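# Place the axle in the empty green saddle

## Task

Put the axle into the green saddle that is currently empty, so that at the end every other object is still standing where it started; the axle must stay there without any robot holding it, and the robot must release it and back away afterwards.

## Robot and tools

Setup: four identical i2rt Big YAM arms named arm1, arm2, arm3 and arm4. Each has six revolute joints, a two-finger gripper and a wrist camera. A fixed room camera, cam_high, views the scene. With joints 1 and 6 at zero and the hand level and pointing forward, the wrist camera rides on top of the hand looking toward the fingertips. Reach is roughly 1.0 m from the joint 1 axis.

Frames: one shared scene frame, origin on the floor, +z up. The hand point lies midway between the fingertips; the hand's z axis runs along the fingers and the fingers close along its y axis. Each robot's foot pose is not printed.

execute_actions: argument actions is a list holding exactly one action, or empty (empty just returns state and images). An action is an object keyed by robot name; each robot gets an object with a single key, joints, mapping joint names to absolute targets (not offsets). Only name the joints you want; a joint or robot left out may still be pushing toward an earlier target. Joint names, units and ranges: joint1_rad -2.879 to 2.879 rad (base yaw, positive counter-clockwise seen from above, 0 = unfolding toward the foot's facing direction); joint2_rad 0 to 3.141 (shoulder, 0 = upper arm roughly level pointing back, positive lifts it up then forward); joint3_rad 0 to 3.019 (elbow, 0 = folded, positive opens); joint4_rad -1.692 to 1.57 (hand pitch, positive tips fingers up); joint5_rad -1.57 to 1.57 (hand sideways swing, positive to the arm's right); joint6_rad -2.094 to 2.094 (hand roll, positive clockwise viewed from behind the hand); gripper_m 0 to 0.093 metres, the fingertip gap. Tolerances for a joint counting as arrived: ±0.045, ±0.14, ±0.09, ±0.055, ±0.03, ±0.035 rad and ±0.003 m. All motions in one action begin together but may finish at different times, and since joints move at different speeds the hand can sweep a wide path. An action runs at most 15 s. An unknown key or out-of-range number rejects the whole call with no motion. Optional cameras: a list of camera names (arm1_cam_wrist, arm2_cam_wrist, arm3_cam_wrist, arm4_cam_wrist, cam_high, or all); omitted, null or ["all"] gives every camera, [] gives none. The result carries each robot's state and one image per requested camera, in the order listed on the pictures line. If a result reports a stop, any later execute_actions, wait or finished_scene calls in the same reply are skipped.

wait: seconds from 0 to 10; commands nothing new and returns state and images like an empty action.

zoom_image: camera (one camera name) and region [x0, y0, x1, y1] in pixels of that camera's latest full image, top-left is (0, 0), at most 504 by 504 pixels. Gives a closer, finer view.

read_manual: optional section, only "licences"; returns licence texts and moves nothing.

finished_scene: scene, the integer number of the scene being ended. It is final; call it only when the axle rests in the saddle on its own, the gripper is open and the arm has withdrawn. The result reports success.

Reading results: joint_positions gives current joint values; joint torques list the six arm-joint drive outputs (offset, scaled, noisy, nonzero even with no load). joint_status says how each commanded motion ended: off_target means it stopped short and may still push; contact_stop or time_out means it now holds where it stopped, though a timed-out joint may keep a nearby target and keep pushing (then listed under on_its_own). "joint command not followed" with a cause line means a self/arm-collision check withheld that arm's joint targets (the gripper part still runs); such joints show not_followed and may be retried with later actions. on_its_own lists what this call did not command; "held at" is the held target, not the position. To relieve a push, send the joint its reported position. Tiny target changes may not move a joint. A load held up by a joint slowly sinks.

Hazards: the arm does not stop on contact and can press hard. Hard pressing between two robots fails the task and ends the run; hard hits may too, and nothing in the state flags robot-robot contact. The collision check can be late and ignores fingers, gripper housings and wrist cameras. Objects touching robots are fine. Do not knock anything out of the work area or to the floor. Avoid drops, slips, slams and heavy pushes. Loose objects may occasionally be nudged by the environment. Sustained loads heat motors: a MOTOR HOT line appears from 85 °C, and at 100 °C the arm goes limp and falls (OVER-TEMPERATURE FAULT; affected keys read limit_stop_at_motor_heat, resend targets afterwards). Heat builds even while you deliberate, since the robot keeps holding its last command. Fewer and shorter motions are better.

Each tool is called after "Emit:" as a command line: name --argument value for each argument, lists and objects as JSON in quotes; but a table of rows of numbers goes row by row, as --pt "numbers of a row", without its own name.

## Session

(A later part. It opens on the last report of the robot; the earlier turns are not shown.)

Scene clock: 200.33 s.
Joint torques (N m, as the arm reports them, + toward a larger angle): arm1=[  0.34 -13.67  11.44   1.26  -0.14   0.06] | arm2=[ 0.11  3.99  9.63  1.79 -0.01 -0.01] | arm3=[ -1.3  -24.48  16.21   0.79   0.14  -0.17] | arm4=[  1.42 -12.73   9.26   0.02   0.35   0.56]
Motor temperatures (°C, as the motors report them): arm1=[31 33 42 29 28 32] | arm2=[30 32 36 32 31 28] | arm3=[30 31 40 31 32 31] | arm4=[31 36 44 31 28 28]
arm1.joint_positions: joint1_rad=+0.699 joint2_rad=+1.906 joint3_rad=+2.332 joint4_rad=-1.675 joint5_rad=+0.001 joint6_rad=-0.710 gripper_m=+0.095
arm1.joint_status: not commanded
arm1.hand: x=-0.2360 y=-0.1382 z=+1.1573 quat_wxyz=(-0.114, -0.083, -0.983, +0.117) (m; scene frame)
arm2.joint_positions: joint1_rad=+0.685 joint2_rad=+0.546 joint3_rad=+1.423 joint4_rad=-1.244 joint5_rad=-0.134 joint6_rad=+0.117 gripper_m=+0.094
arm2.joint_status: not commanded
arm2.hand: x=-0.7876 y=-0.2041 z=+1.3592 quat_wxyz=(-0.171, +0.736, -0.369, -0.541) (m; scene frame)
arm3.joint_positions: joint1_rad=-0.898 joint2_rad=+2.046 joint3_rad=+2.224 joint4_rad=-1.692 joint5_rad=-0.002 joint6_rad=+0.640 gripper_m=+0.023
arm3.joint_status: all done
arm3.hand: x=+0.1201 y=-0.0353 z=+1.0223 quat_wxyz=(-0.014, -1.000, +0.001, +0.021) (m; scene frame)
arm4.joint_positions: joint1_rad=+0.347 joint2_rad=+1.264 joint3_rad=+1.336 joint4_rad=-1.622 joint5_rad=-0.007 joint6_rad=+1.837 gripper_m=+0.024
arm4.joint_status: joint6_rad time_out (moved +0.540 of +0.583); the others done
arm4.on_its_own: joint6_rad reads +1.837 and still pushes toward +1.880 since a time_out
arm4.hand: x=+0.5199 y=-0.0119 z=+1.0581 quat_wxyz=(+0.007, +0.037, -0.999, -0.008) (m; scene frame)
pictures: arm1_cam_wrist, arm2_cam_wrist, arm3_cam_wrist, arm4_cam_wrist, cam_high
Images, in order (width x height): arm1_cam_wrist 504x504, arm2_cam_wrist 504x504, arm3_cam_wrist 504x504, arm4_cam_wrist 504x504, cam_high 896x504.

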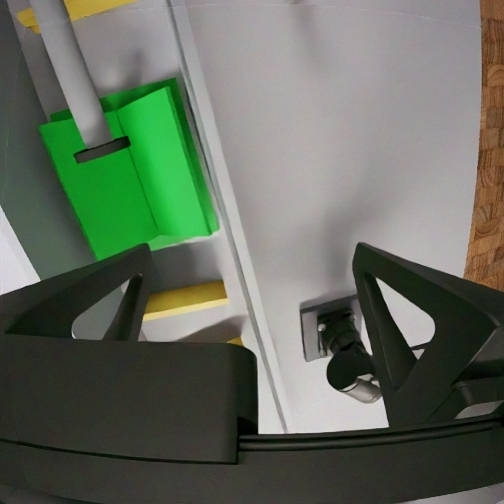

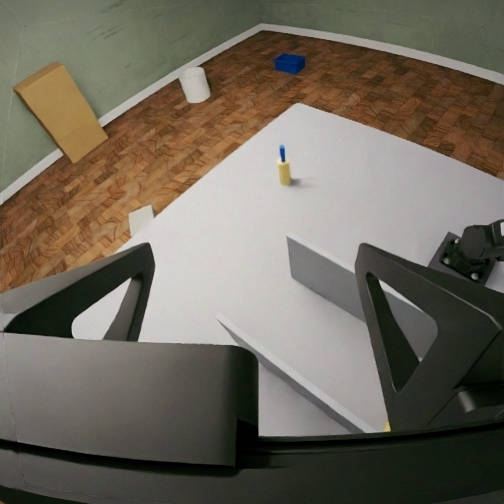

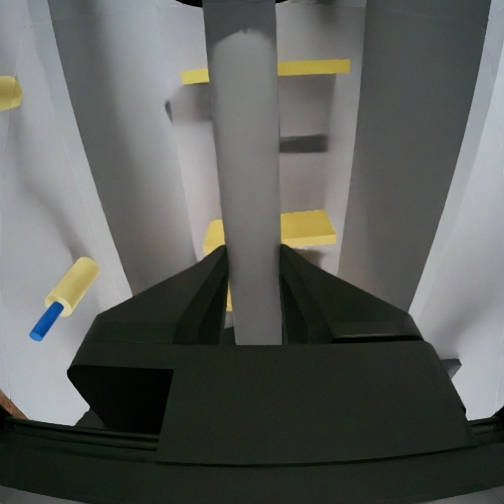

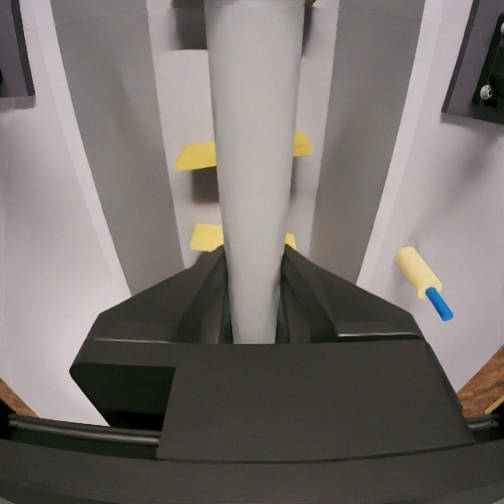

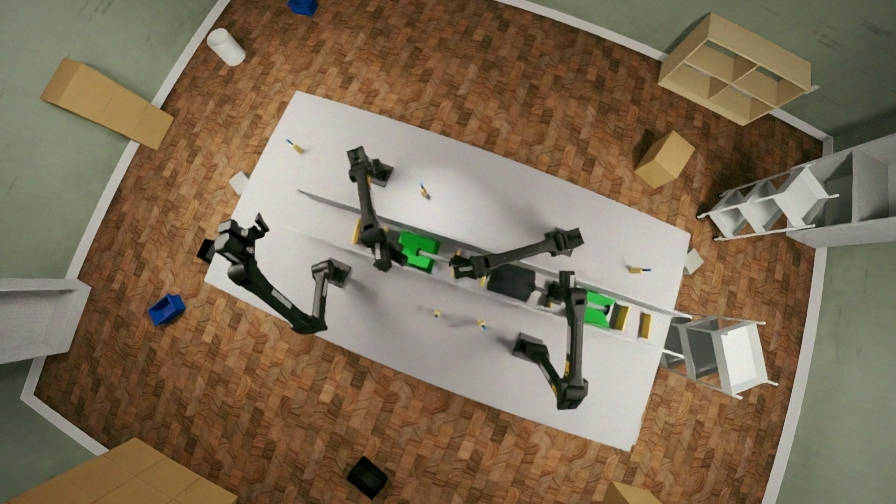

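Emit:
execute_actions --actions '[{"arm3":{"joints":{"joint2_rad":1.92}},"arm4":{"joints":{"joint6_rad":1.85}},"arm1":{"joints":{"joint1_rad":0.92,"joint6_rad":-0.72}}}]' --cameras '["arm1_cam_wrist","cam_high"]'

Scene clock: 209.53 s.
Joint torques (N m, as the arm reports them, + toward a larger angle): arm1=[  0.76 -13.67  11.45   1.26  -0.07   0.08] | arm2=[0.12 4.22 9.62 1.76 0.   0.  ] | arm3=[ -1.11 -28.57  16.42   0.89  -0.17  -0.13] | arm4=[  1.4  -12.6    9.23   0.02  -0.04   0.21]
Motor temperatures (°C, as the motors report them): arm1=[31 34 42 29 28 32] | arm2=[30 32 36 32 31 28] | arm3=[30 32 41 31 32 31] | arm4=[31 35 43 31 28 28]
arm1.joint_positions: joint1_rad=+0.913 joint2_rad=+1.906 joint3_rad=+2.332 joint4_rad=-1.675 joint5_rad=-0.001 joint6_rad=-0.712 gripper_m=+0.095
arm1.joint_status: all done
arm1.hand: x=-0.1409 y=-0.0407 z=+1.1571 quat_wxyz=(-0.126, +0.023, -0.986, +0.104) (m; scene frame)
arm2.joint_positions: joint1_rad=+0.685 joint2_rad=+0.546 joint3_rad=+1.423 joint4_rad=-1.244 joint5_rad=-0.134 joint6_rad=+0.117 gripper_m=+0.094
arm2.joint_status: not commanded
arm2.hand: x=-0.7876 y=-0.2041 z=+1.3592 quat_wxyz=(-0.171, +0.736, -0.369, -0.541) (m; scene frame)
arm3.joint_positions: joint1_rad=-0.900 joint2_rad=+2.018 joint3_rad=+2.224 joint4_rad=-1.691 joint5_rad=+0.007 joint6_rad=+0.640 gripper_m=+0.023
arm3.joint_status: all done
arm3.hand: x=+0.1213 y=-0.0311 z=+1.0392 quat_wxyz=(-0.019, -0.999, +0.002, +0.034) (m; scene frame)
arm4.joint_positions: joint1_rad=+0.347 joint2_rad=+1.264 joint3_rad=+1.336 joint4_rad=-1.622 joint5_rad=+0.003 joint6_rad=+1.836 gripper_m=+0.024
arm4.joint_status: all done
arm4.hand: x=+0.5215 y=-0.0114 z=+1.0580 quat_wxyz=(+0.002, +0.038, -0.999, -0.009) (m; scene frame)
pictures: arm1_cam_wrist, cam_high
Images, in order (width x height): arm1_cam_wrist 504x504, cam_high 896x504.

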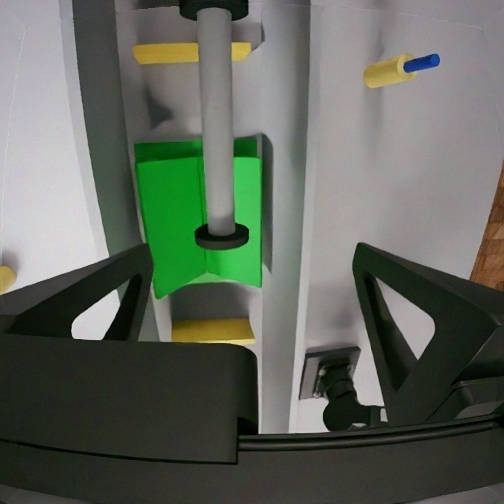

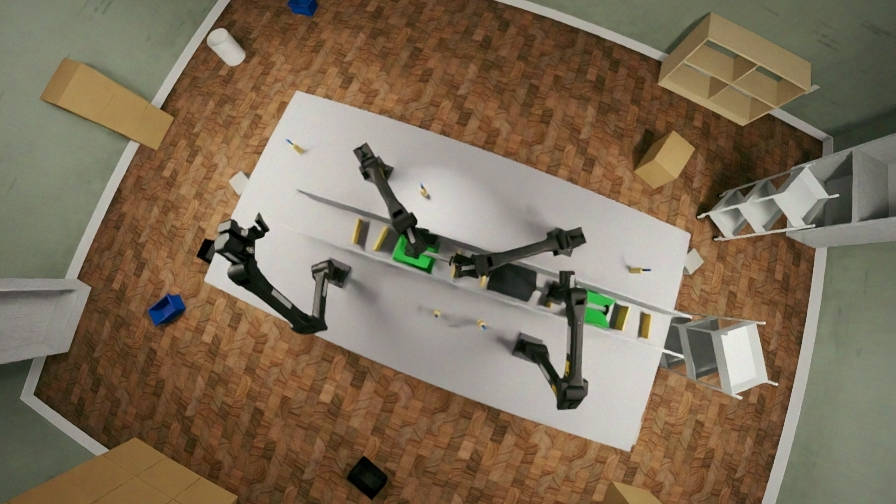

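Emit:
execute_actions --actions '[{"arm1":{"joints":{"joint2_rad":1.985,"joint3_rad":2.15,"joint4_rad":-1.595}}}]' --cameras '["arm1_cam_wrist","cam_high"]'

Scene clock: 214.67 s.
Joint torques (N m, as the arm reports them, + toward a larger angle): arm1=[  0.76 -16.18  10.03   1.56  -0.07   0.07] | arm2=[ 0.31  3.95  9.61  1.79 -0.02  0.02] | arm3=[ -1.71 -27.9   16.41   1.06  -0.15  -0.15] | arm4=[  1.41 -12.73   9.24   0.04  -0.04   0.21]
Motor temperatures (°C, as the motors report them): arm1=[31 34 42 29 28 32] | arm2=[30 32 36 32 31 28] | arm3=[30 33 41 31 32 31] | arm4=[31 35 43 31 28 28]
arm1.joint_positions: joint1_rad=+0.913 joint2_rad=+2.004 joint3_rad=+2.132 joint4_rad=-1.605 joint5_rad=-0.001 joint6_rad=-0.712 gripper_m=+0.095
arm1.joint_status: all done
arm1.hand: x=-0.1341 y=-0.0464 z=+1.0163 quat_wxyz=(-0.038, +0.023, -0.998, +0.032) (m; scene frame)
arm2.joint_positions: joint1_rad=+0.685 joint2_rad=+0.546 joint3_rad=+1.423 joint4_rad=-1.244 joint5_rad=-0.134 joint6_rad=+0.117 gripper_m=+0.094
arm2.joint_status: not commanded
arm2.hand: x=-0.7876 y=-0.2041 z=+1.3592 quat_wxyz=(-0.171, +0.736, -0.369, -0.541) (m; scene frame)
arm3.joint_positions: joint1_rad=-0.900 joint2_rad=+2.018 joint3_rad=+2.224 joint4_rad=-1.691 joint5_rad=+0.007 joint6_rad=+0.640 gripper_m=+0.023
arm3.joint_status: not commanded
arm3.hand: x=+0.1213 y=-0.0311 z=+1.0392 quat_wxyz=(-0.019, -0.999, +0.002, +0.034) (m; scene frame)
arm4.joint_positions: joint1_rad=+0.347 joint2_rad=+1.264 joint3_rad=+1.336 joint4_rad=-1.622 joint5_rad=+0.003 joint6_rad=+1.836 gripper_m=+0.024
arm4.joint_status: not commanded
arm4.hand: x=+0.5215 y=-0.0114 z=+1.0580 quat_wxyz=(+0.002, +0.038, -0.999, -0.009) (m; scene frame)
pictures: arm1_cam_wrist, cam_high
Images, in order (width x height): arm1_cam_wrist 504x504, cam_high 896x504.

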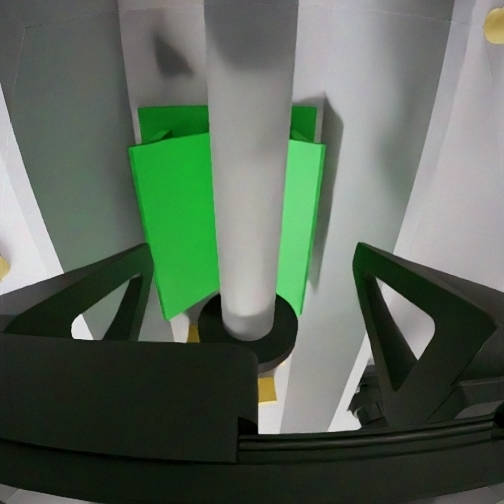

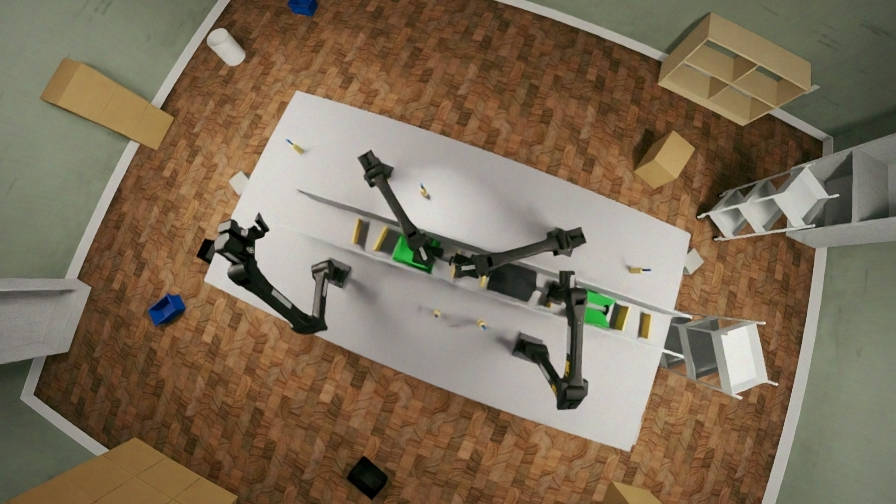

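Emit:
execute_actions --actions '[{"arm1":{"joints":{"gripper_m":0}}}]' --cameras '[]'

Emit:
execute_actions --actions '[{"arm1":{"joints":{"joint2_rad":1.93,"joint3_rad":2.2}},"arm3":{"joints":{"gripper_m":0.093,"joint2_rad":1.96}}}]' --cameras '[]'

Emit:
execute_actions --actions '[{"arm3":{"joints":{"joint2_rad":1.75}}}]' --cameras '[]'

Emit:
execute_actions --actions '[{"arm3":{"joints":{"joint2_rad":0.6,"joint3_rad":1.0}}}]' --cameras '["arm1_cam_wrist","cam_high"]'

Scene clock: 227.27 s.
Joint torques (N m, as the arm reports them, + toward a larger angle): arm1=[  0.72 -16.03  10.02   1.53  -0.04   0.1 ] | arm2=[ 0.3   3.78  9.63  1.81 -0.01  0.  ] | arm3=[ -1.13 -27.53  16.47   0.85  -0.05  -0.22] | arm4=[  1.38 -12.74   9.25   0.05  -0.06   0.21]
Motor temperatures (°C, as the motors report them): arm1=[31 35 42 29 28 32] | arm2=[30 32 36 32 31 28] | arm3=[30 34 42 31 32 31] | arm4=[31 35 43 31 28 28]
arm1.joint_positions: joint1_rad=+0.914 joint2_rad=+2.004 joint3_rad=+2.132 joint4_rad=-1.604 joint5_rad=-0.001 joint6_rad=-0.712 gripper_m=+0.024
arm1.joint_status: gripper_m off_target (ended at +0.024, target +0.000)
arm1.hand: x=-0.1338 y=-0.0463 z=+1.0163 quat_wxyz=(-0.038, +0.024, -0.998, +0.032) (m; scene frame)
arm2.joint_positions: joint1_rad=+0.685 joint2_rad=+0.546 joint3_rad=+1.423 joint4_rad=-1.244 joint5_rad=-0.134 joint6_rad=+0.117 gripper_m=+0.094
arm2.joint_status: not commanded
arm2.hand: x=-0.7876 y=-0.2041 z=+1.3592 quat_wxyz=(-0.171, +0.736, -0.369, -0.541) (m; scene frame)
arm3.joint_positions: joint1_rad=-0.900 joint2_rad=+2.018 joint3_rad=+2.224 joint4_rad=-1.690 joint5_rad=+0.003 joint6_rad=+0.640 gripper_m=+0.023
arm3.joint_status: not commanded
arm3.hand: x=+0.1213 y=-0.0319 z=+1.0392 quat_wxyz=(-0.021, -0.999, +0.002, +0.034) (m; scene frame)
arm4.joint_positions: joint1_rad=+0.347 joint2_rad=+1.264 joint3_rad=+1.336 joint4_rad=-1.623 joint5_rad=+0.004 joint6_rad=+1.836 gripper_m=+0.024
arm4.joint_status: not commanded
arm4.hand: x=+0.5216 y=-0.0115 z=+1.0580 quat_wxyz=(+0.002, +0.038, -0.999, -0.009) (m; scene frame)
pictures: none
No camera images: the call's "cameras" was empty. Leave "cameras" out to get every camera's image.

Scene clock: 228.10 s.
Joint torques (N m, as the arm reports them, + toward a larger angle): arm1=[  0.74 -19.81  14.22   1.54  -0.08   0.07] | arm2=[0.19 3.98 9.64 1.79 0.   0.02] | arm3=[ -0.51 -21.84  12.78   1.11   0.    -0.15] | arm4=[  1.43 -12.74   9.52   0.02   0.1    0.21]
Motor temperatures (°C, as the motors report them): arm1=[31 35 42 29 28 32] | arm2=[30 32 36 32 31 28] | arm3=[30 34 42 31 32 31] | arm4=[31 35 43 31 28 28]
arm1.joint_positions: joint1_rad=+0.913 joint2_rad=+1.999 joint3_rad=+2.132 joint4_rad=-1.604 joint5_rad=+0.000 joint6_rad=-0.712 gripper_m=+0.024
arm1.joint_status: all done
arm1.hand: x=-0.1345 y=-0.0462 z=+1.0194 quat_wxyz=(-0.040, +0.023, -0.998, +0.034) (m; scene frame)
arm2.joint_positions: joint1_rad=+0.685 joint2_rad=+0.546 joint3_rad=+1.423 joint4_rad=-1.244 joint5_rad=-0.134 joint6_rad=+0.117 gripper_m=+0.094
arm2.joint_status: not commanded
arm2.hand: x=-0.7876 y=-0.2041 z=+1.3592 quat_wxyz=(-0.171, +0.736, -0.369, -0.541) (m; scene frame)
arm3.joint_positions: joint1_rad=-0.900 joint2_rad=+1.985 joint3_rad=+2.262 joint4_rad=-1.690 joint5_rad=+0.003 joint6_rad=+0.640 gripper_m=+0.093
arm3.joint_status: all done
arm3.hand: x=+0.1210 y=-0.0324 z=+1.0758 quat_wxyz=(-0.042, -0.997, +0.002, +0.063) (m; scene frame)
arm4.joint_positions: joint1_rad=+0.347 joint2_rad=+1.264 joint3_rad=+1.332 joint4_rad=-1.623 joint5_rad=+0.000 joint6_rad=+1.836 gripper_m=+0.024
arm4.joint_status: not commanded
arm4.hand: x=+0.5212 y=-0.0126 z=+1.0566 quat_wxyz=(+0.003, +0.038, -0.999, -0.007) (m; scene frame)
pictures: none
No camera images: the call's "cameras" was empty. Leave "cameras" out to get every camera's image.

Scene clock: 229.43 s.
Joint torques (N m, as the arm reports them, + toward a larger angle): arm1=[  0.74 -19.63  14.2    1.54  -0.08   0.07] | arm2=[-0.03  4.1   9.6   1.79  0.    0.01] | arm3=[ -1.47 -14.1    9.9    1.55  -0.05  -0.15] | arm4=[  1.45 -12.64   9.53   0.05   0.1    0.21]
Motor temperatures (°C, as the motors report them): arm1=[31 35 42 29 28 32] | arm2=[30 32 36 32 31 28] | arm3=[30 34 41 31 32 31] | arm4=[31 35 43 31 28 28]
arm1.joint_positions: joint1_rad=+0.913 joint2_rad=+1.999 joint3_rad=+2.132 joint4_rad=-1.604 joint5_rad=+0.000 joint6_rad=-0.712 gripper_m=+0.024
arm1.joint_status: not commanded
arm1.hand: x=-0.1345 y=-0.0462 z=+1.0194 quat_wxyz=(-0.040, +0.023, -0.998, +0.034) (m; scene frame)
arm2.joint_positions: joint1_rad=+0.685 joint2_rad=+0.546 joint3_rad=+1.423 joint4_rad=-1.244 joint5_rad=-0.134 joint6_rad=+0.117 gripper_m=+0.094
arm2.joint_status: not commanded
arm2.hand: x=-0.7876 y=-0.2041 z=+1.3592 quat_wxyz=(-0.171, +0.736, -0.369, -0.541) (m; scene frame)
arm3.joint_positions: joint1_rad=-0.900 joint2_rad=+1.742 joint3_rad=+2.291 joint4_rad=-1.690 joint5_rad=+0.003 joint6_rad=+0.640 gripper_m=+0.093
arm3.joint_status: all done
arm3.hand: x=+0.1694 y=+0.0026 z=+1.2322 quat_wxyz=(-0.122, -0.978, +0.002, +0.171) (m; scene frame)
arm4.joint_positions: joint1_rad=+0.347 joint2_rad=+1.264 joint3_rad=+1.332 joint4_rad=-1.623 joint5_rad=+0.000 joint6_rad=+1.836 gripper_m=+0.024
arm4.joint_status: not commanded
arm4.hand: x=+0.5212 y=-0.0126 z=+1.0566 quat_wxyz=(+0.003, +0.038, -0.999, -0.007) (m; scene frame)
pictures: none
No camera images: the call's "cameras" was empty. Leave "cameras" out to get every camera's image.

Scene clock: 231.07 s.
Joint torques (N m, as the arm reports them, + toward a larger angle): arm1=[  0.78 -19.62  14.2    1.54  -0.08   0.07] | arm2=[ 0.02  4.04  9.6   1.83  0.01 -0.01] | arm3=[-1.02  0.45  9.57  0.69 -0.07 -0.19] | arm4=[  1.41 -12.69   9.53   0.06   0.1    0.21]
Motor temperatures (°C, as the motors report them): arm1=[31 35 43 29 28 32] | arm2=[30 32 36 32 31 28] | arm3=[30 33 41 31 32 31] | arm4=[31 35 43 31 28 28]
arm1.joint_positions: joint1_rad=+0.913 joint2_rad=+1.999 joint3_rad=+2.132 joint4_rad=-1.604 joint5_rad=+0.000 joint6_rad=-0.712 gripper_m=+0.024
arm1.joint_status: not commanded
arm1.hand: x=-0.1345 y=-0.0462 z=+1.0194 quat_wxyz=(-0.040, +0.023, -0.998, +0.034) (m; scene frame)
arm2.joint_positions: joint1_rad=+0.685 joint2_rad=+0.546 joint3_rad=+1.423 joint4_rad=-1.244 joint5_rad=-0.134 joint6_rad=+0.117 gripper_m=+0.094
arm2.joint_status: not commanded
arm2.hand: x=-0.7876 y=-0.2041 z=+1.3592 quat_wxyz=(-0.171, +0.736, -0.369, -0.541) (m; scene frame)
arm3.joint_positions: joint1_rad=-0.900 joint2_rad=+0.611 joint3_rad=+0.992 joint4_rad=-1.683 joint5_rad=+0.003 joint6_rad=+0.640 gripper_m=+0.093
arm3.joint_status: all done
arm3.hand: x=+0.5011 y=+0.2475 z=+1.0758 quat_wxyz=(-0.075, -0.991, +0.002, +0.107) (m; scene frame)
arm4.joint_positions: joint1_rad=+0.347 joint2_rad=+1.264 joint3_rad=+1.332 joint4_rad=-1.623 joint5_rad=+0.000 joint6_rad=+1.836 gripper_m=+0.024
arm4.joint_status: not commanded
arm4.hand: x=+0.5212 y=-0.0126 z=+1.0566 quat_wxyz=(+0.003, +0.038, -0.999, -0.007) (m; scene frame)
pictures: arm1_cam_wrist, cam_high
Images, in order (width x height): arm1_cam_wrist 504x504, cam_high 896x504.

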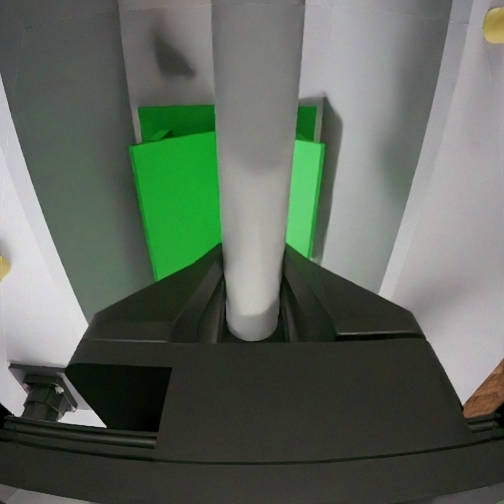

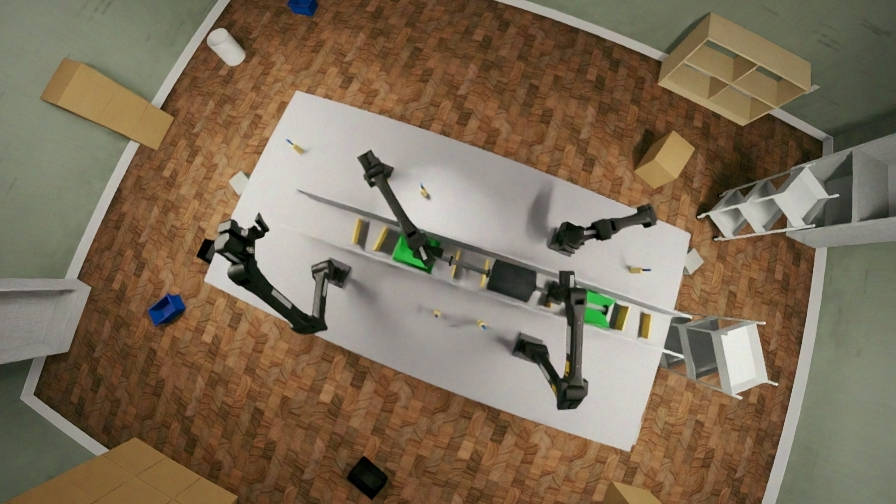

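Emit:
execute_actions --actions '[{"arm3":{"joints":{"joint1_rad":0.412,"joint3_rad":1.415,"joint4_rad":-1.64,"joint6_rad":1.95}}}]' --cameras '[]'

Emit:
execute_actions --actions '[{"arm3":{"joints":{"joint2_rad":1.285}}}]' --cameras '["arm3_cam_wrist","cam_high"]'

Scene clock: 240.03 s.
Joint torques (N m, as the arm reports them, + toward a larger angle): arm1=[  0.74 -19.62  14.19   1.53  -0.08   0.07] | arm2=[0.08 4.03 9.62 1.83 0.   0.01] | arm3=[-0.03  2.07 10.31  2.29  0.03  0.03] | arm4=[  1.46 -12.7    9.54   0.02   0.1    0.22]
Motor temperatures (°C, as the motors report them): arm1=[31 36 45 29 28 32] | arm2=[30 32 36 32 31 28] | arm3=[30 32 39 31 32 31] | arm4=[31 34 43 31 28 28]
arm1.joint_positions: joint1_rad=+0.913 joint2_rad=+1.999 joint3_rad=+2.132 joint4_rad=-1.604 joint5_rad=+0.000 joint6_rad=-0.712 gripper_m=+0.024
arm1.joint_status: not commanded
arm1.hand: x=-0.1345 y=-0.0462 z=+1.0194 quat_wxyz=(-0.040, +0.023, -0.998, +0.034) (m; scene frame)
arm2.joint_positions: joint1_rad=+0.685 joint2_rad=+0.546 joint3_rad=+1.423 joint4_rad=-1.244 joint5_rad=-0.134 joint6_rad=+0.117 gripper_m=+0.094
arm2.joint_status: not commanded
arm2.hand: x=-0.7876 y=-0.2041 z=+1.3592 quat_wxyz=(-0.171, +0.736, -0.369, -0.541) (m; scene frame)
arm3.joint_positions: joint1_rad=+0.398 joint2_rad=+0.600 joint3_rad=+1.380 joint4_rad=-1.658 joint5_rad=+0.001 joint6_rad=+1.941 gripper_m=+0.093
arm3.joint_status: all done
arm3.hand: x=+0.7001 y=+0.1817 z=+1.2474 quat_wxyz=(-0.314, -0.941, +0.005, -0.123) (m; scene frame)
arm4.joint_positions: joint1_rad=+0.347 joint2_rad=+1.264 joint3_rad=+1.332 joint4_rad=-1.623 joint5_rad=+0.000 joint6_rad=+1.836 gripper_m=+0.024
arm4.joint_status: not commanded
arm4.hand: x=+0.5212 y=-0.0126 z=+1.0566 quat_wxyz=(+0.003, +0.038, -0.999, -0.007) (m; scene frame)
pictures: none
No camera images: the call's "cameras" was empty. Leave "cameras" out to get every camera's image.

Scene clock: 241.43 s.
Joint torques (N m, as the arm reports them, + toward a larger angle): arm1=[  0.74 -19.6   14.19   1.55  -0.08   0.07] | arm2=[0.23 4.28 9.63 1.8  0.01 0.  ] | arm3=[  0.31 -10.    10.91   0.73   0.07  -0.04] | arm4=[  1.41 -12.71   9.52   0.04   0.1    0.21]
Motor temperatures (°C, as the motors report them): arm1=[31 36 45 29 28 32] | arm2=[30 32 37 32 31 28] | arm3=[30 32 39 31 32 31] | arm4=[31 34 43 31 28 28]
arm1.joint_positions: joint1_rad=+0.913 joint2_rad=+1.999 joint3_rad=+2.132 joint4_rad=-1.604 joint5_rad=+0.000 joint6_rad=-0.712 gripper_m=+0.024
arm1.joint_status: not commanded
arm1.hand: x=-0.1345 y=-0.0462 z=+1.0194 quat_wxyz=(-0.040, +0.023, -0.998, +0.034) (m; scene frame)
arm2.joint_positions: joint1_rad=+0.685 joint2_rad=+0.546 joint3_rad=+1.423 joint4_rad=-1.244 joint5_rad=-0.134 joint6_rad=+0.117 gripper_m=+0.094
arm2.joint_status: not commanded
arm2.hand: x=-0.7876 y=-0.2041 z=+1.3592 quat_wxyz=(-0.171, +0.736, -0.369, -0.541) (m; scene frame)
arm3.joint_positions: joint1_rad=+0.398 joint2_rad=+1.296 joint3_rad=+1.389 joint4_rad=-1.651 joint5_rad=+0.001 joint6_rad=+1.942 gripper_m=+0.093
arm3.joint_status: all done
arm3.hand: x=+0.7686 y=+0.0035 z=+1.0693 quat_wxyz=(-0.002, -1.000, +0.005, -0.003) (m; scene frame)
arm4.joint_positions: joint1_rad=+0.347 joint2_rad=+1.264 joint3_rad=+1.332 joint4_rad=-1.623 joint5_rad=+0.000 joint6_rad=+1.836 gripper_m=+0.024
arm4.joint_status: not commanded
arm4.hand: x=+0.5212 y=-0.0126 z=+1.0566 quat_wxyz=(+0.003, +0.038, -0.999, -0.007) (m; scene frame)
pictures: arm3_cam_wrist, cam_high
Images, in order (width x height): arm3_cam_wrist 504x504, cam_high 896x504.

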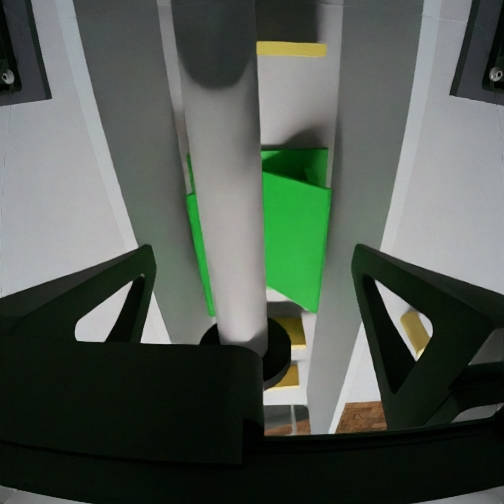

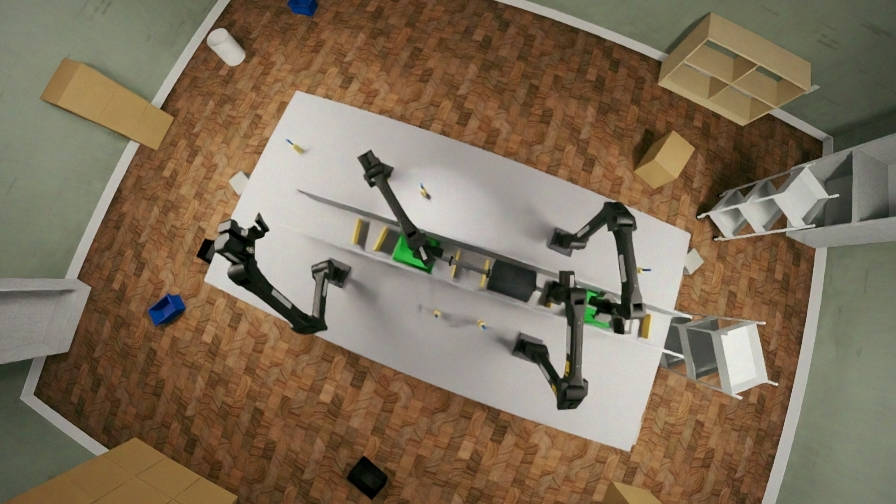

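Emit:
execute_actions --actions '[{"arm3":{"joints":{"gripper_m":0}}}]' --cameras '[]'

Emit:
execute_actions --actions '[{"arm3":{"joints":{"joint3_rad":1.47,"joint2_rad":1.275}},"arm4":{"joints":{"gripper_m":0.093}}}]' --cameras '[]'

Emit:
execute_actions --actions '[{"arm4":{"joints":{"joint2_rad":0.3,"joint3_rad":1.4}}}]' --cameras '["arm3_cam_wrist","cam_high"]'

Scene clock: 252.63 s.
Joint torques (N m, as the arm reports them, + toward a larger angle): arm1=[  0.79 -19.61  14.25   1.51  -0.15   0.08] | arm2=[0.1  3.85 9.66 1.86 0.   0.02] | arm3=[  0.61 -10.38  11.13   0.02  -0.2    0.06] | arm4=[  1.48 -12.87   9.57  -0.32  -0.03   0.22]
Motor temperatures (°C, as the motors report them): arm1=[31 37 46 29 28 32] | arm2=[30 32 37 32 31 28] | arm3=[30 31 39 31 32 31] | arm4=[31 34 43 31 28 28]
arm1.joint_positions: joint1_rad=+0.913 joint2_rad=+1.999 joint3_rad=+2.132 joint4_rad=-1.604 joint5_rad=+0.001 joint6_rad=-0.713 gripper_m=+0.024
arm1.joint_status: not commanded
arm1.hand: x=-0.1348 y=-0.0466 z=+1.0194 quat_wxyz=(-0.040, +0.024, -0.998, +0.035) (m; scene frame)
arm2.joint_positions: joint1_rad=+0.685 joint2_rad=+0.546 joint3_rad=+1.423 joint4_rad=-1.244 joint5_rad=-0.134 joint6_rad=+0.117 gripper_m=+0.094
arm2.joint_status: not commanded
arm2.hand: x=-0.7876 y=-0.2041 z=+1.3592 quat_wxyz=(-0.171, +0.736, -0.369, -0.541) (m; scene frame)
arm3.joint_positions: joint1_rad=+0.398 joint2_rad=+1.296 joint3_rad=+1.389 joint4_rad=-1.640 joint5_rad=+0.008 joint6_rad=+1.935 gripper_m=+0.024
arm3.joint_status: gripper_m off_target (ended at +0.024, target +0.000)
arm3.hand: x=+0.7685 y=+0.0007 z=+1.0695 quat_wxyz=(-0.009, -1.000, +0.001, -0.002) (m; scene frame)
arm4.joint_positions: joint1_rad=+0.347 joint2_rad=+1.265 joint3_rad=+1.332 joint4_rad=-1.612 joint5_rad=+0.003 joint6_rad=+1.836 gripper_m=+0.024
arm4.joint_status: not commanded
arm4.hand: x=+0.5208 y=-0.0098 z=+1.0564 quat_wxyz=(+0.003, +0.038, -0.999, -0.012) (m; scene frame)
pictures: none
No camera images: the call's "cameras" was empty. Leave "cameras" out to get every camera's image.

Scene clock: 253.37 s.
Joint torques (N m, as the arm reports them, + toward a larger angle): arm1=[  0.7  -19.56  14.29   1.52  -0.1    0.09] | arm2=[ 0.29  3.92  9.66  1.77  0.   -0.01] | arm3=[  0.55 -10.94  15.7    0.13  -0.07   0.08] | arm4=[  1.45 -10.26   9.6   -0.22  -0.01   0.19]
Motor temperatures (°C, as the motors report them): arm1=[31 37 46 29 28 32] | arm2=[30 32 37 32 31 28] | arm3=[30 31 39 31 32 31] | arm4=[31 34 43 31 28 28]
arm1.joint_positions: joint1_rad=+0.914 joint2_rad=+1.999 joint3_rad=+2.132 joint4_rad=-1.604 joint5_rad=+0.000 joint6_rad=-0.713 gripper_m=+0.024
arm1.joint_status: not commanded
arm1.hand: x=-0.1344 y=-0.0461 z=+1.0194 quat_wxyz=(-0.040, +0.024, -0.998, +0.035) (m; scene frame)
arm2.joint_positions: joint1_rad=+0.685 joint2_rad=+0.546 joint3_rad=+1.423 joint4_rad=-1.244 joint5_rad=-0.134 joint6_rad=+0.117 gripper_m=+0.094
arm2.joint_status: not commanded
arm2.hand: x=-0.7876 y=-0.2041 z=+1.3592 quat_wxyz=(-0.171, +0.736, -0.369, -0.541) (m; scene frame)
arm3.joint_positions: joint1_rad=+0.398 joint2_rad=+1.296 joint3_rad=+1.389 joint4_rad=-1.640 joint5_rad=+0.005 joint6_rad=+1.935 gripper_m=+0.024
arm3.joint_status: all done
arm3.hand: x=+0.7691 y=+0.0008 z=+1.0696 quat_wxyz=(-0.008, -1.000, +0.001, -0.004) (m; scene frame)
arm4.joint_positions: joint1_rad=+0.347 joint2_rad=+1.241 joint3_rad=+1.332 joint4_rad=-1.614 joint5_rad=+0.002 joint6_rad=+1.838 gripper_m=+0.093
arm4.joint_status: all done
arm4.hand: x=+0.5222 y=-0.0139 z=+1.0644 quat_wxyz=(+0.007, +0.037, -0.999, -0.022) (m; scene frame)
pictures: none
No camera images: the call's "cameras" was empty. Leave "cameras" out to get every camera's image.

Scene clock: 254.93 s.
Joint torques (N m, as the arm reports them, + toward a larger angle): arm1=[  0.74 -19.61  14.2    1.52  -0.11   0.08] | arm2=[ 0.21  3.93  9.64  1.87 -0.02  0.  ] | arm3=[  0.01 -10.72  15.79   0.31  -0.06   0.04] | arm4=[ 1.32  8.81  5.83  1.29 -0.05  0.09]
Motor temperatures (°C, as the motors report them): arm1=[31 37 47 29 28 32] | arm2=[30 32 37 32 31 28] | arm3=[30 31 39 31 32 31] | arm4=[31 34 43 31 28 28]
arm1.joint_positions: joint1_rad=+0.914 joint2_rad=+1.999 joint3_rad=+2.132 joint4_rad=-1.604 joint5_rad=+0.000 joint6_rad=-0.713 gripper_m=+0.024
arm1.joint_status: not commanded
arm1.hand: x=-0.1344 y=-0.0461 z=+1.0194 quat_wxyz=(-0.040, +0.024, -0.998, +0.035) (m; scene frame)
arm2.joint_positions: joint1_rad=+0.685 joint2_rad=+0.546 joint3_rad=+1.423 joint4_rad=-1.244 joint5_rad=-0.134 joint6_rad=+0.117 gripper_m=+0.094
arm2.joint_status: not commanded
arm2.hand: x=-0.7876 y=-0.2041 z=+1.3592 quat_wxyz=(-0.171, +0.736, -0.369, -0.541) (m; scene frame)
arm3.joint_positions: joint1_rad=+0.398 joint2_rad=+1.296 joint3_rad=+1.389 joint4_rad=-1.640 joint5_rad=+0.005 joint6_rad=+1.935 gripper_m=+0.024
arm3.joint_status: not commanded
arm3.hand: x=+0.7691 y=+0.0008 z=+1.0696 quat_wxyz=(-0.008, -1.000, +0.001, -0.004) (m; scene frame)
arm4.joint_positions: joint1_rad=+0.347 joint2_rad=+0.295 joint3_rad=+1.392 joint4_rad=-1.616 joint5_rad=+0.003 joint6_rad=+1.839 gripper_m=+0.093
arm4.joint_status: all done
arm4.hand: x=+0.6189 y=-0.2853 z=+1.2882 quat_wxyz=(+0.150, +0.031, -0.865, -0.478) (m; scene frame)
pictures: arm3_cam_wrist, cam_high
Images, in order (width x height): arm3_cam_wrist 504x504, cam_high 896x504.

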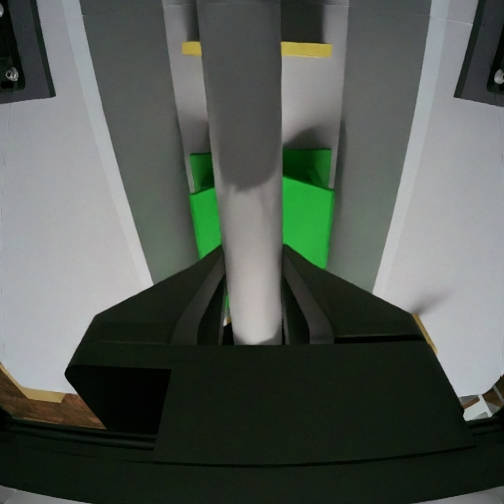

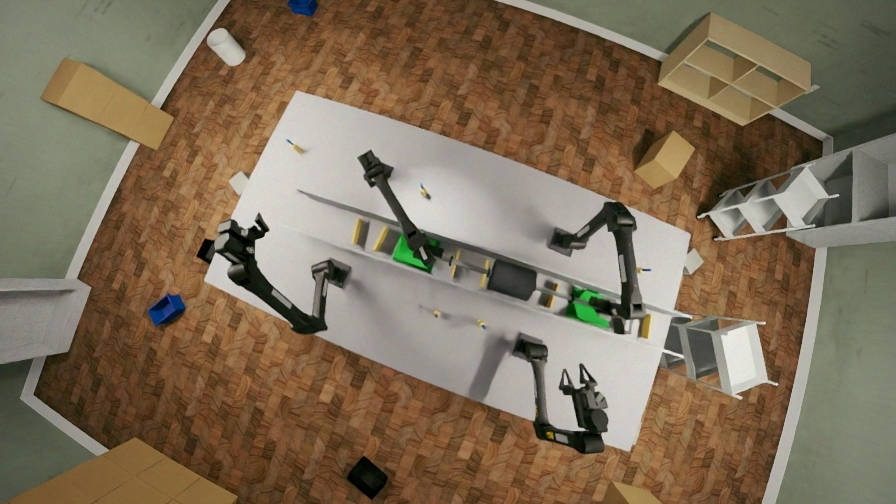

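Emit:
execute_actions --actions '[{"arm1":{"joints":{"joint1_rad":0.719,"joint2_rad":1.615,"joint3_rad":1.76,"joint4_rad":-1.645,"joint6_rad":-0.9}},"arm3":{"joints":{"joint1_rad":-0.105,"joint2_rad":1.215,"joint3_rad":1.32,"joint4_rad":-1.623,"joint6_rad":1.44}},"arm2":{"joints":{"joint1_rad":1.7}}}]' --cameras '[]'

Emit:
execute_actions --actions '[{"arm1":{"joints":{"joint1_rad":0.379,"joint2_rad":1.375,"joint3_rad":1.48,"joint4_rad":-1.611,"joint6_rad":-1.24}},"arm3":{"joints":{"joint1_rad":-0.555,"joint2_rad":1.385,"joint3_rad":1.535,"joint4_rad":-1.611,"joint6_rad":0.99}}}]' --cameras '[]'

Emit:
execute_actions --actions '[{"arm1":{"joints":{"joint1_rad":-0.054,"joint2_rad":1.31,"joint3_rad":1.41,"joint4_rad":-1.614,"joint6_rad":-1.67}},"arm3":{"joints":{"joint1_rad":-0.832,"joint2_rad":1.68,"joint3_rad":1.9,"joint4_rad":-1.666,"joint6_rad":0.715}}}]' --cameras '["arm1_cam_wrist","arm3_cam_wrist","cam_high"]'

Scene clock: 276.10 s.
Joint torques (N m, as the arm reports them, + toward a larger angle): arm1=[  0.31 -12.67  10.91   0.99   0.04   0.08] | arm2=[ 0.84  3.84  9.67  1.84 -0.03  0.01] | arm3=[ -1.53 -11.    10.92   0.11  -0.43  -0.19] | arm4=[ 1.38  8.87  5.79  1.28 -0.05  0.09]
Motor temperatures (°C, as the motors report them): arm1=[31 38 48 29 28 32] | arm2=[30 32 37 32 31 28] | arm3=[30 31 42 31 32 31] | arm4=[31 34 40 31 28 28]
arm1.joint_positions: joint1_rad=+0.720 joint2_rad=+1.649 joint3_rad=+1.729 joint4_rad=-1.648 joint5_rad=-0.003 joint6_rad=-0.894 gripper_m=+0.024
arm1.joint_status: all done
arm1.hand: x=-0.3139 y=-0.0273 z=+1.0533 quat_wxyz=(-0.004, +0.018, -1.000, +0.003) (m; scene frame)
arm2.joint_positions: joint1_rad=+1.693 joint2_rad=+0.546 joint3_rad=+1.423 joint4_rad=-1.244 joint5_rad=-0.134 joint6_rad=+0.117 gripper_m=+0.094
arm2.joint_status: all done
arm2.hand: x=-0.8463 y=-0.3955 z=+1.3579 quat_wxyz=(+0.113, +0.825, +0.031, -0.553) (m; scene frame)
arm3.joint_positions: joint1_rad=-0.095 joint2_rad=+1.254 joint3_rad=+1.292 joint4_rad=-1.623 joint5_rad=+0.015 joint6_rad=+1.448 gripper_m=+0.024
arm3.joint_status: all done
arm3.hand: x=+0.5907 y=+0.0046 z=+1.0463 quat_wxyz=(+0.011, -1.000, +0.004, +0.005) (m; scene frame)
arm4.joint_positions: joint1_rad=+0.347 joint2_rad=+0.295 joint3_rad=+1.392 joint4_rad=-1.616 joint5_rad=+0.003 joint6_rad=+1.839 gripper_m=+0.093
arm4.joint_status: not commanded
arm4.hand: x=+0.6189 y=-0.2853 z=+1.2882 quat_wxyz=(+0.150, +0.031, -0.865, -0.478) (m; scene frame)
pictures: none
No camera images: the call's "cameras" was empty. Leave "cameras" out to get every camera's image.

Scene clock: 277.23 s.
Joint torques (N m, as the arm reports them, + toward a larger angle): arm1=[ 0.98 -8.88 10.83  0.94 -0.18  0.15] | arm2=[ 0.65  3.75  9.63  1.78 -0.01 -0.01] | arm3=[ -1.35 -15.    14.97  -0.55  -0.12  -0.1 ] | arm4=[ 1.4   8.86  5.79  1.29 -0.05  0.09]
Motor temperatures (°C, as the motors report them): arm1=[31 37 48 29 28 32] | arm2=[30 32 37 32 31 28] | arm3=[30 31 42 31 32 31] | arm4=[31 34 40 31 28 28]
arm1.joint_positions: joint1_rad=+0.370 joint2_rad=+1.402 joint3_rad=+1.452 joint4_rad=-1.615 joint5_rad=+0.001 joint6_rad=-1.242 gripper_m=+0.024
arm1.joint_status: all done
arm1.hand: x=-0.4970 y=-0.0300 z=+1.0538 quat_wxyz=(-0.002, +0.017, -1.000, +0.006) (m; scene frame)
arm2.joint_positions: joint1_rad=+1.693 joint2_rad=+0.546 joint3_rad=+1.423 joint4_rad=-1.244 joint5_rad=-0.134 joint6_rad=+0.117 gripper_m=+0.094
arm2.joint_status: not commanded
arm2.hand: x=-0.8463 y=-0.3955 z=+1.3579 quat_wxyz=(+0.113, +0.825, +0.031, -0.553) (m; scene frame)
arm3.joint_positions: joint1_rad=-0.556 joint2_rad=+1.430 joint3_rad=+1.464 joint4_rad=-1.598 joint5_rad=+0.007 joint6_rad=+0.990 gripper_m=+0.024
arm3.joint_status: all done
arm3.hand: x=+0.4036 y=+0.0009 z=+1.0471 quat_wxyz=(+0.003, -1.000, +0.006, +0.003) (m; scene frame)
arm4.joint_positions: joint1_rad=+0.347 joint2_rad=+0.295 joint3_rad=+1.392 joint4_rad=-1.616 joint5_rad=+0.002 joint6_rad=+1.839 gripper_m=+0.093
arm4.joint_status: not commanded
arm4.hand: x=+0.6188 y=-0.2854 z=+1.2882 quat_wxyz=(+0.150, +0.031, -0.865, -0.478) (m; scene frame)
pictures: none
No camera images: the call's "cameras" was empty. Leave "cameras" out to get every camera's image.

Scene clock: 278.37 s.
Joint torques (N m, as the arm reports them, + toward a larger angle): arm1=[ 0.29 -8.91 10.67  0.57 -0.21  0.18] | arm2=[0.68 3.9  9.62 1.84 0.   0.02] | arm3=[ -0.83 -20.06  15.8   -0.26  -0.22   0.1 ] | arm4=[ 1.43  8.92  5.8   1.31 -0.06  0.09]
Motor temperatures (°C, as the motors report them): arm1=[31 37 47 29 28 32] | arm2=[30 32 37 32 31 28] | arm3=[30 31 42 31 32 31] | arm4=[31 34 40 31 28 28]
arm1.joint_positions: joint1_rad=-0.054 joint2_rad=+1.354 joint3_rad=+1.381 joint4_rad=-1.612 joint5_rad=+0.002 joint6_rad=-1.676 gripper_m=+0.024
arm1.joint_status: all done
arm1.hand: x=-0.6656 y=-0.0327 z=+1.0441 quat_wxyz=(-0.001, +0.021, -1.000, -0.004) (m; scene frame)
arm2.joint_positions: joint1_rad=+1.693 joint2_rad=+0.546 joint3_rad=+1.423 joint4_rad=-1.244 joint5_rad=-0.134 joint6_rad=+0.117 gripper_m=+0.094
arm2.joint_status: not commanded
arm2.hand: x=-0.8463 y=-0.3955 z=+1.3579 quat_wxyz=(+0.113, +0.825, +0.031, -0.553) (m; scene frame)
arm3.joint_positions: joint1_rad=-0.839 joint2_rad=+1.732 joint3_rad=+1.817 joint4_rad=-1.661 joint5_rad=+0.008 joint6_rad=+0.698 gripper_m=+0.024
arm3.joint_status: all done
arm3.hand: x=+0.2320 y=+0.0104 z=+1.0446 quat_wxyz=(+0.008, -1.000, +0.001, -0.001) (m; scene frame)
arm4.joint_positions: joint1_rad=+0.347 joint2_rad=+0.295 joint3_rad=+1.392 joint4_rad=-1.616 joint5_rad=+0.003 joint6_rad=+1.839 gripper_m=+0.093
arm4.joint_status: not commanded
arm4.hand: x=+0.6189 y=-0.2853 z=+1.2882 quat_wxyz=(+0.150, +0.031, -0.865, -0.478) (m; scene frame)
pictures: arm1_cam_wrist, arm3_cam_wrist, cam_high
Images, in order (width x height): arm1_cam_wrist 504x504, arm3_cam_wrist 504x504, cam_high 896x504.

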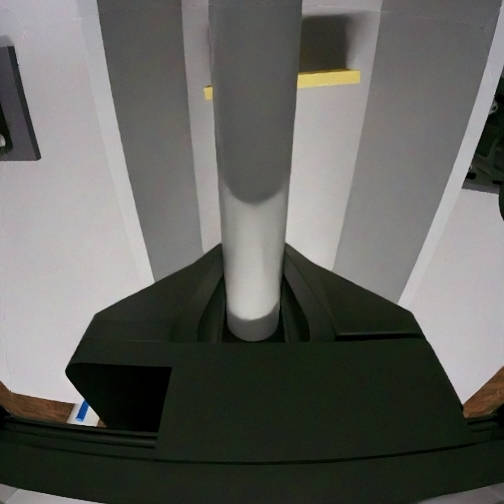

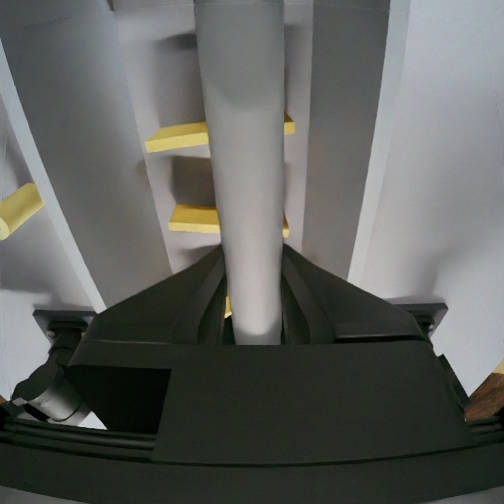

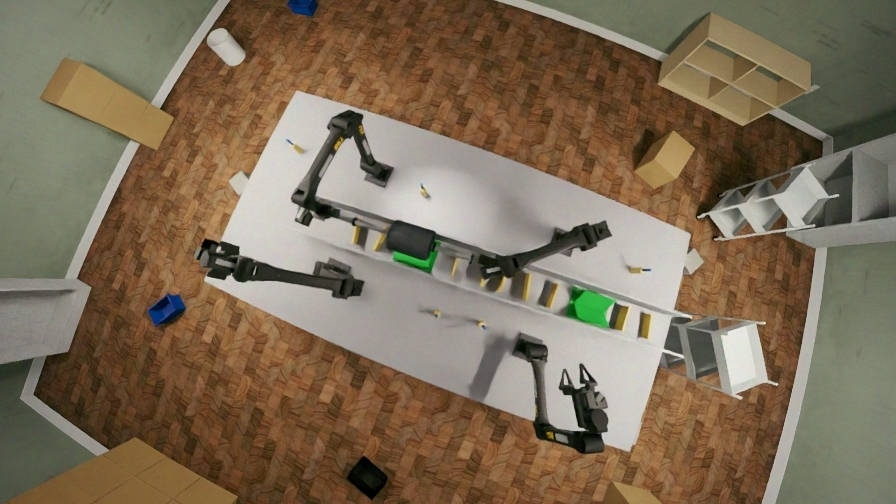

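Emit:
execute_actions --actions '[{"arm1":{"joints":{"joint1_rad":-0.045,"joint2_rad":1.4,"joint3_rad":1.535}},"arm3":{"joints":{"joint1_rad":-0.785,"joint2_rad":1.715,"joint3_rad":1.945,"joint6_rad":0.75}}}]' --cameras '[]'

Emit:
execute_actions --actions '[{"arm1":{"joints":{"joint2_rad":1.41,"joint3_rad":1.278,"joint4_rad":-1.37}},"arm3":{"joints":{"joint3_rad":1.66,"joint4_rad":-1.435}}}]' --cameras '["arm1_cam_wrist","arm3_cam_wrist","cam_high"]'

Scene clock: 288.53 s.
Joint torques (N m, as the arm reports them, + toward a larger angle): arm1=[ 0.15 -8.62 14.73  0.48  0.22  0.16] | arm2=[0.82 3.53 9.62 1.76 0.   0.  ] | arm3=[ -0.74 -18.03  16.03  -0.02  -0.24   0.19] | arm4=[ 1.46  8.93  5.77  1.3  -0.05  0.09]
Motor temperatures (°C, as the motors report them): arm1=[31 36 46 29 28 32] | arm2=[30 32 37 32 31 28] | arm3=[30 32 43 31 32 31] | arm4=[31 34 40 31 28 28]
arm1.joint_positions: joint1_rad=-0.040 joint2_rad=+1.419 joint3_rad=+1.459 joint4_rad=-1.609 joint5_rad=-0.009 joint6_rad=-1.674 gripper_m=+0.024
arm1.joint_status: all done
arm1.hand: x=-0.6597 y=-0.0619 z=+1.0497 quat_wxyz=(-0.006, +0.028, -1.000, +0.004) (m; scene frame)
arm2.joint_positions: joint1_rad=+1.693 joint2_rad=+0.546 joint3_rad=+1.423 joint4_rad=-1.244 joint5_rad=-0.134 joint6_rad=+0.117 gripper_m=+0.094
arm2.joint_status: not commanded
arm2.hand: x=-0.8463 y=-0.3955 z=+1.3579 quat_wxyz=(+0.113, +0.825, +0.031, -0.553) (m; scene frame)
arm3.joint_positions: joint1_rad=-0.799 joint2_rad=+1.739 joint3_rad=+1.860 joint4_rad=-1.661 joint5_rad=+0.010 joint6_rad=+0.727 gripper_m=+0.024
arm3.joint_status: all done
arm3.hand: x=+0.2381 y=-0.0123 z=+1.0571 quat_wxyz=(-0.003, -1.000, -0.005, +0.013) (m; scene frame)
arm4.joint_positions: joint1_rad=+0.347 joint2_rad=+0.295 joint3_rad=+1.392 joint4_rad=-1.616 joint5_rad=+0.003 joint6_rad=+1.839 gripper_m=+0.093
arm4.joint_status: not commanded
arm4.hand: x=+0.6189 y=-0.2853 z=+1.2882 quat_wxyz=(+0.150, +0.031, -0.865, -0.478) (m; scene frame)
pictures: none
No camera images: the call's "cameras" was empty. Leave "cameras" out to get every camera's image.

Scene clock: 290.03 s.
Joint torques (N m, as the arm reports them, + toward a larger angle): arm1=[-0.63 -9.29 11.5   0.96  0.34  0.09] | arm2=[0.83 3.94 9.65 1.85 0.   0.01] | arm3=[ -0.28 -19.88  11.45   0.16  -0.39   0.09] | arm4=[ 1.44  8.88  5.79  1.3  -0.05  0.09]
Motor temperatures (°C, as the motors report them): arm1=[31 36 46 29 28 32] | arm2=[30 32 37 32 31 28] | arm3=[30 32 43 31 32 31] | arm4=[31 34 39 31 28 28]
arm1.joint_positions: joint1_rad=-0.033 joint2_rad=+1.444 joint3_rad=+1.238 joint4_rad=-1.374 joint5_rad=-0.012 joint6_rad=-1.666 gripper_m=+0.024
arm1.joint_status: all done
arm1.hand: x=-0.6560 y=-0.0614 z=+0.9558 quat_wxyz=(-0.008, +0.027, -1.000, -0.002) (m; scene frame)
arm2.joint_positions: joint1_rad=+1.693 joint2_rad=+0.546 joint3_rad=+1.423 joint4_rad=-1.244 joint5_rad=-0.134 joint6_rad=+0.117 gripper_m=+0.094
arm2.joint_status: not commanded
arm2.hand: x=-0.8463 y=-0.3955 z=+1.3579 quat_wxyz=(+0.113, +0.825, +0.031, -0.553) (m; scene frame)
arm3.joint_positions: joint1_rad=-0.792 joint2_rad=+1.763 joint3_rad=+1.627 joint4_rad=-1.439 joint5_rad=+0.014 joint6_rad=+0.734 gripper_m=+0.024
arm3.joint_status: all done
arm3.hand: x=+0.2410 y=-0.0130 z=+0.9562 quat_wxyz=(+0.010, -1.000, -0.004, +0.001) (m; scene frame)
arm4.joint_positions: joint1_rad=+0.347 joint2_rad=+0.295 joint3_rad=+1.392 joint4_rad=-1.616 joint5_rad=+0.003 joint6_rad=+1.839 gripper_m=+0.093
arm4.joint_status: not commanded
arm4.hand: x=+0.6189 y=-0.2853 z=+1.2882 quat_wxyz=(+0.150, +0.031, -0.865, -0.478) (m; scene frame)
pictures: arm1_cam_wrist, arm3_cam_wrist, cam_high
Images, in order (width x height): arm1_cam_wrist 504x504, arm3_cam_wrist 504x504, cam_high 896x504.

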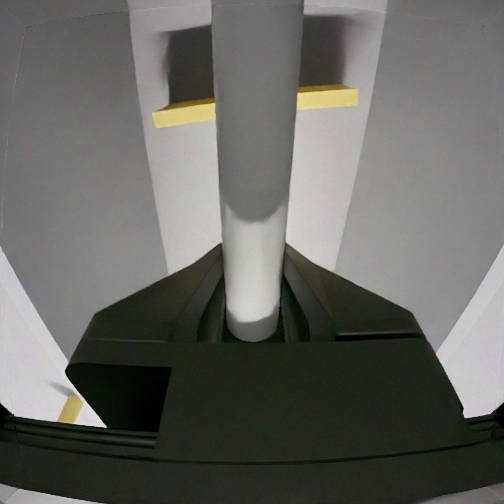

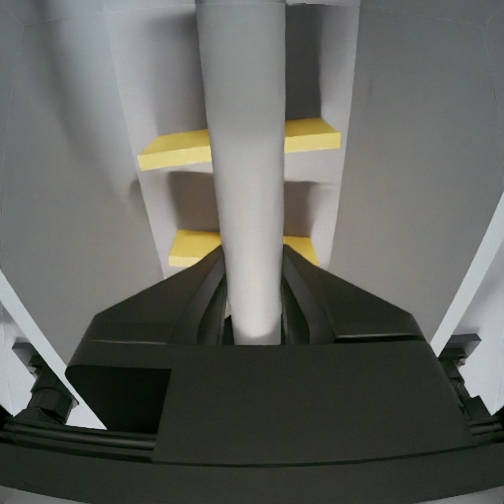

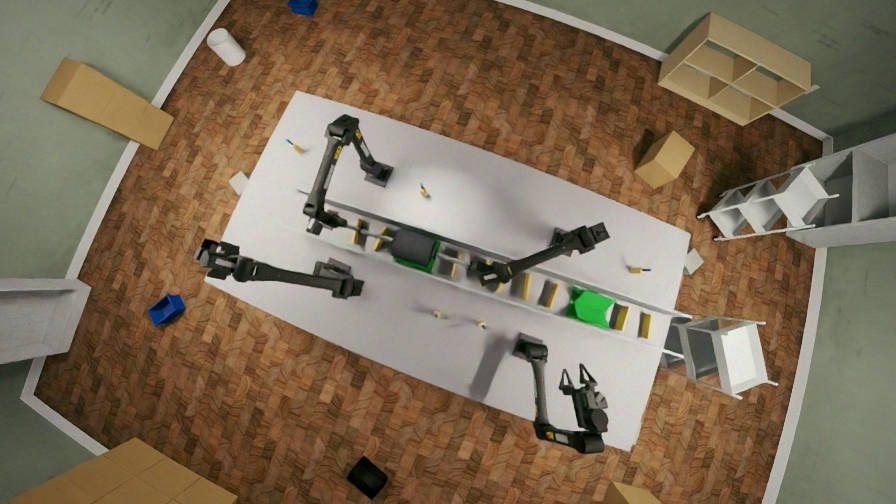

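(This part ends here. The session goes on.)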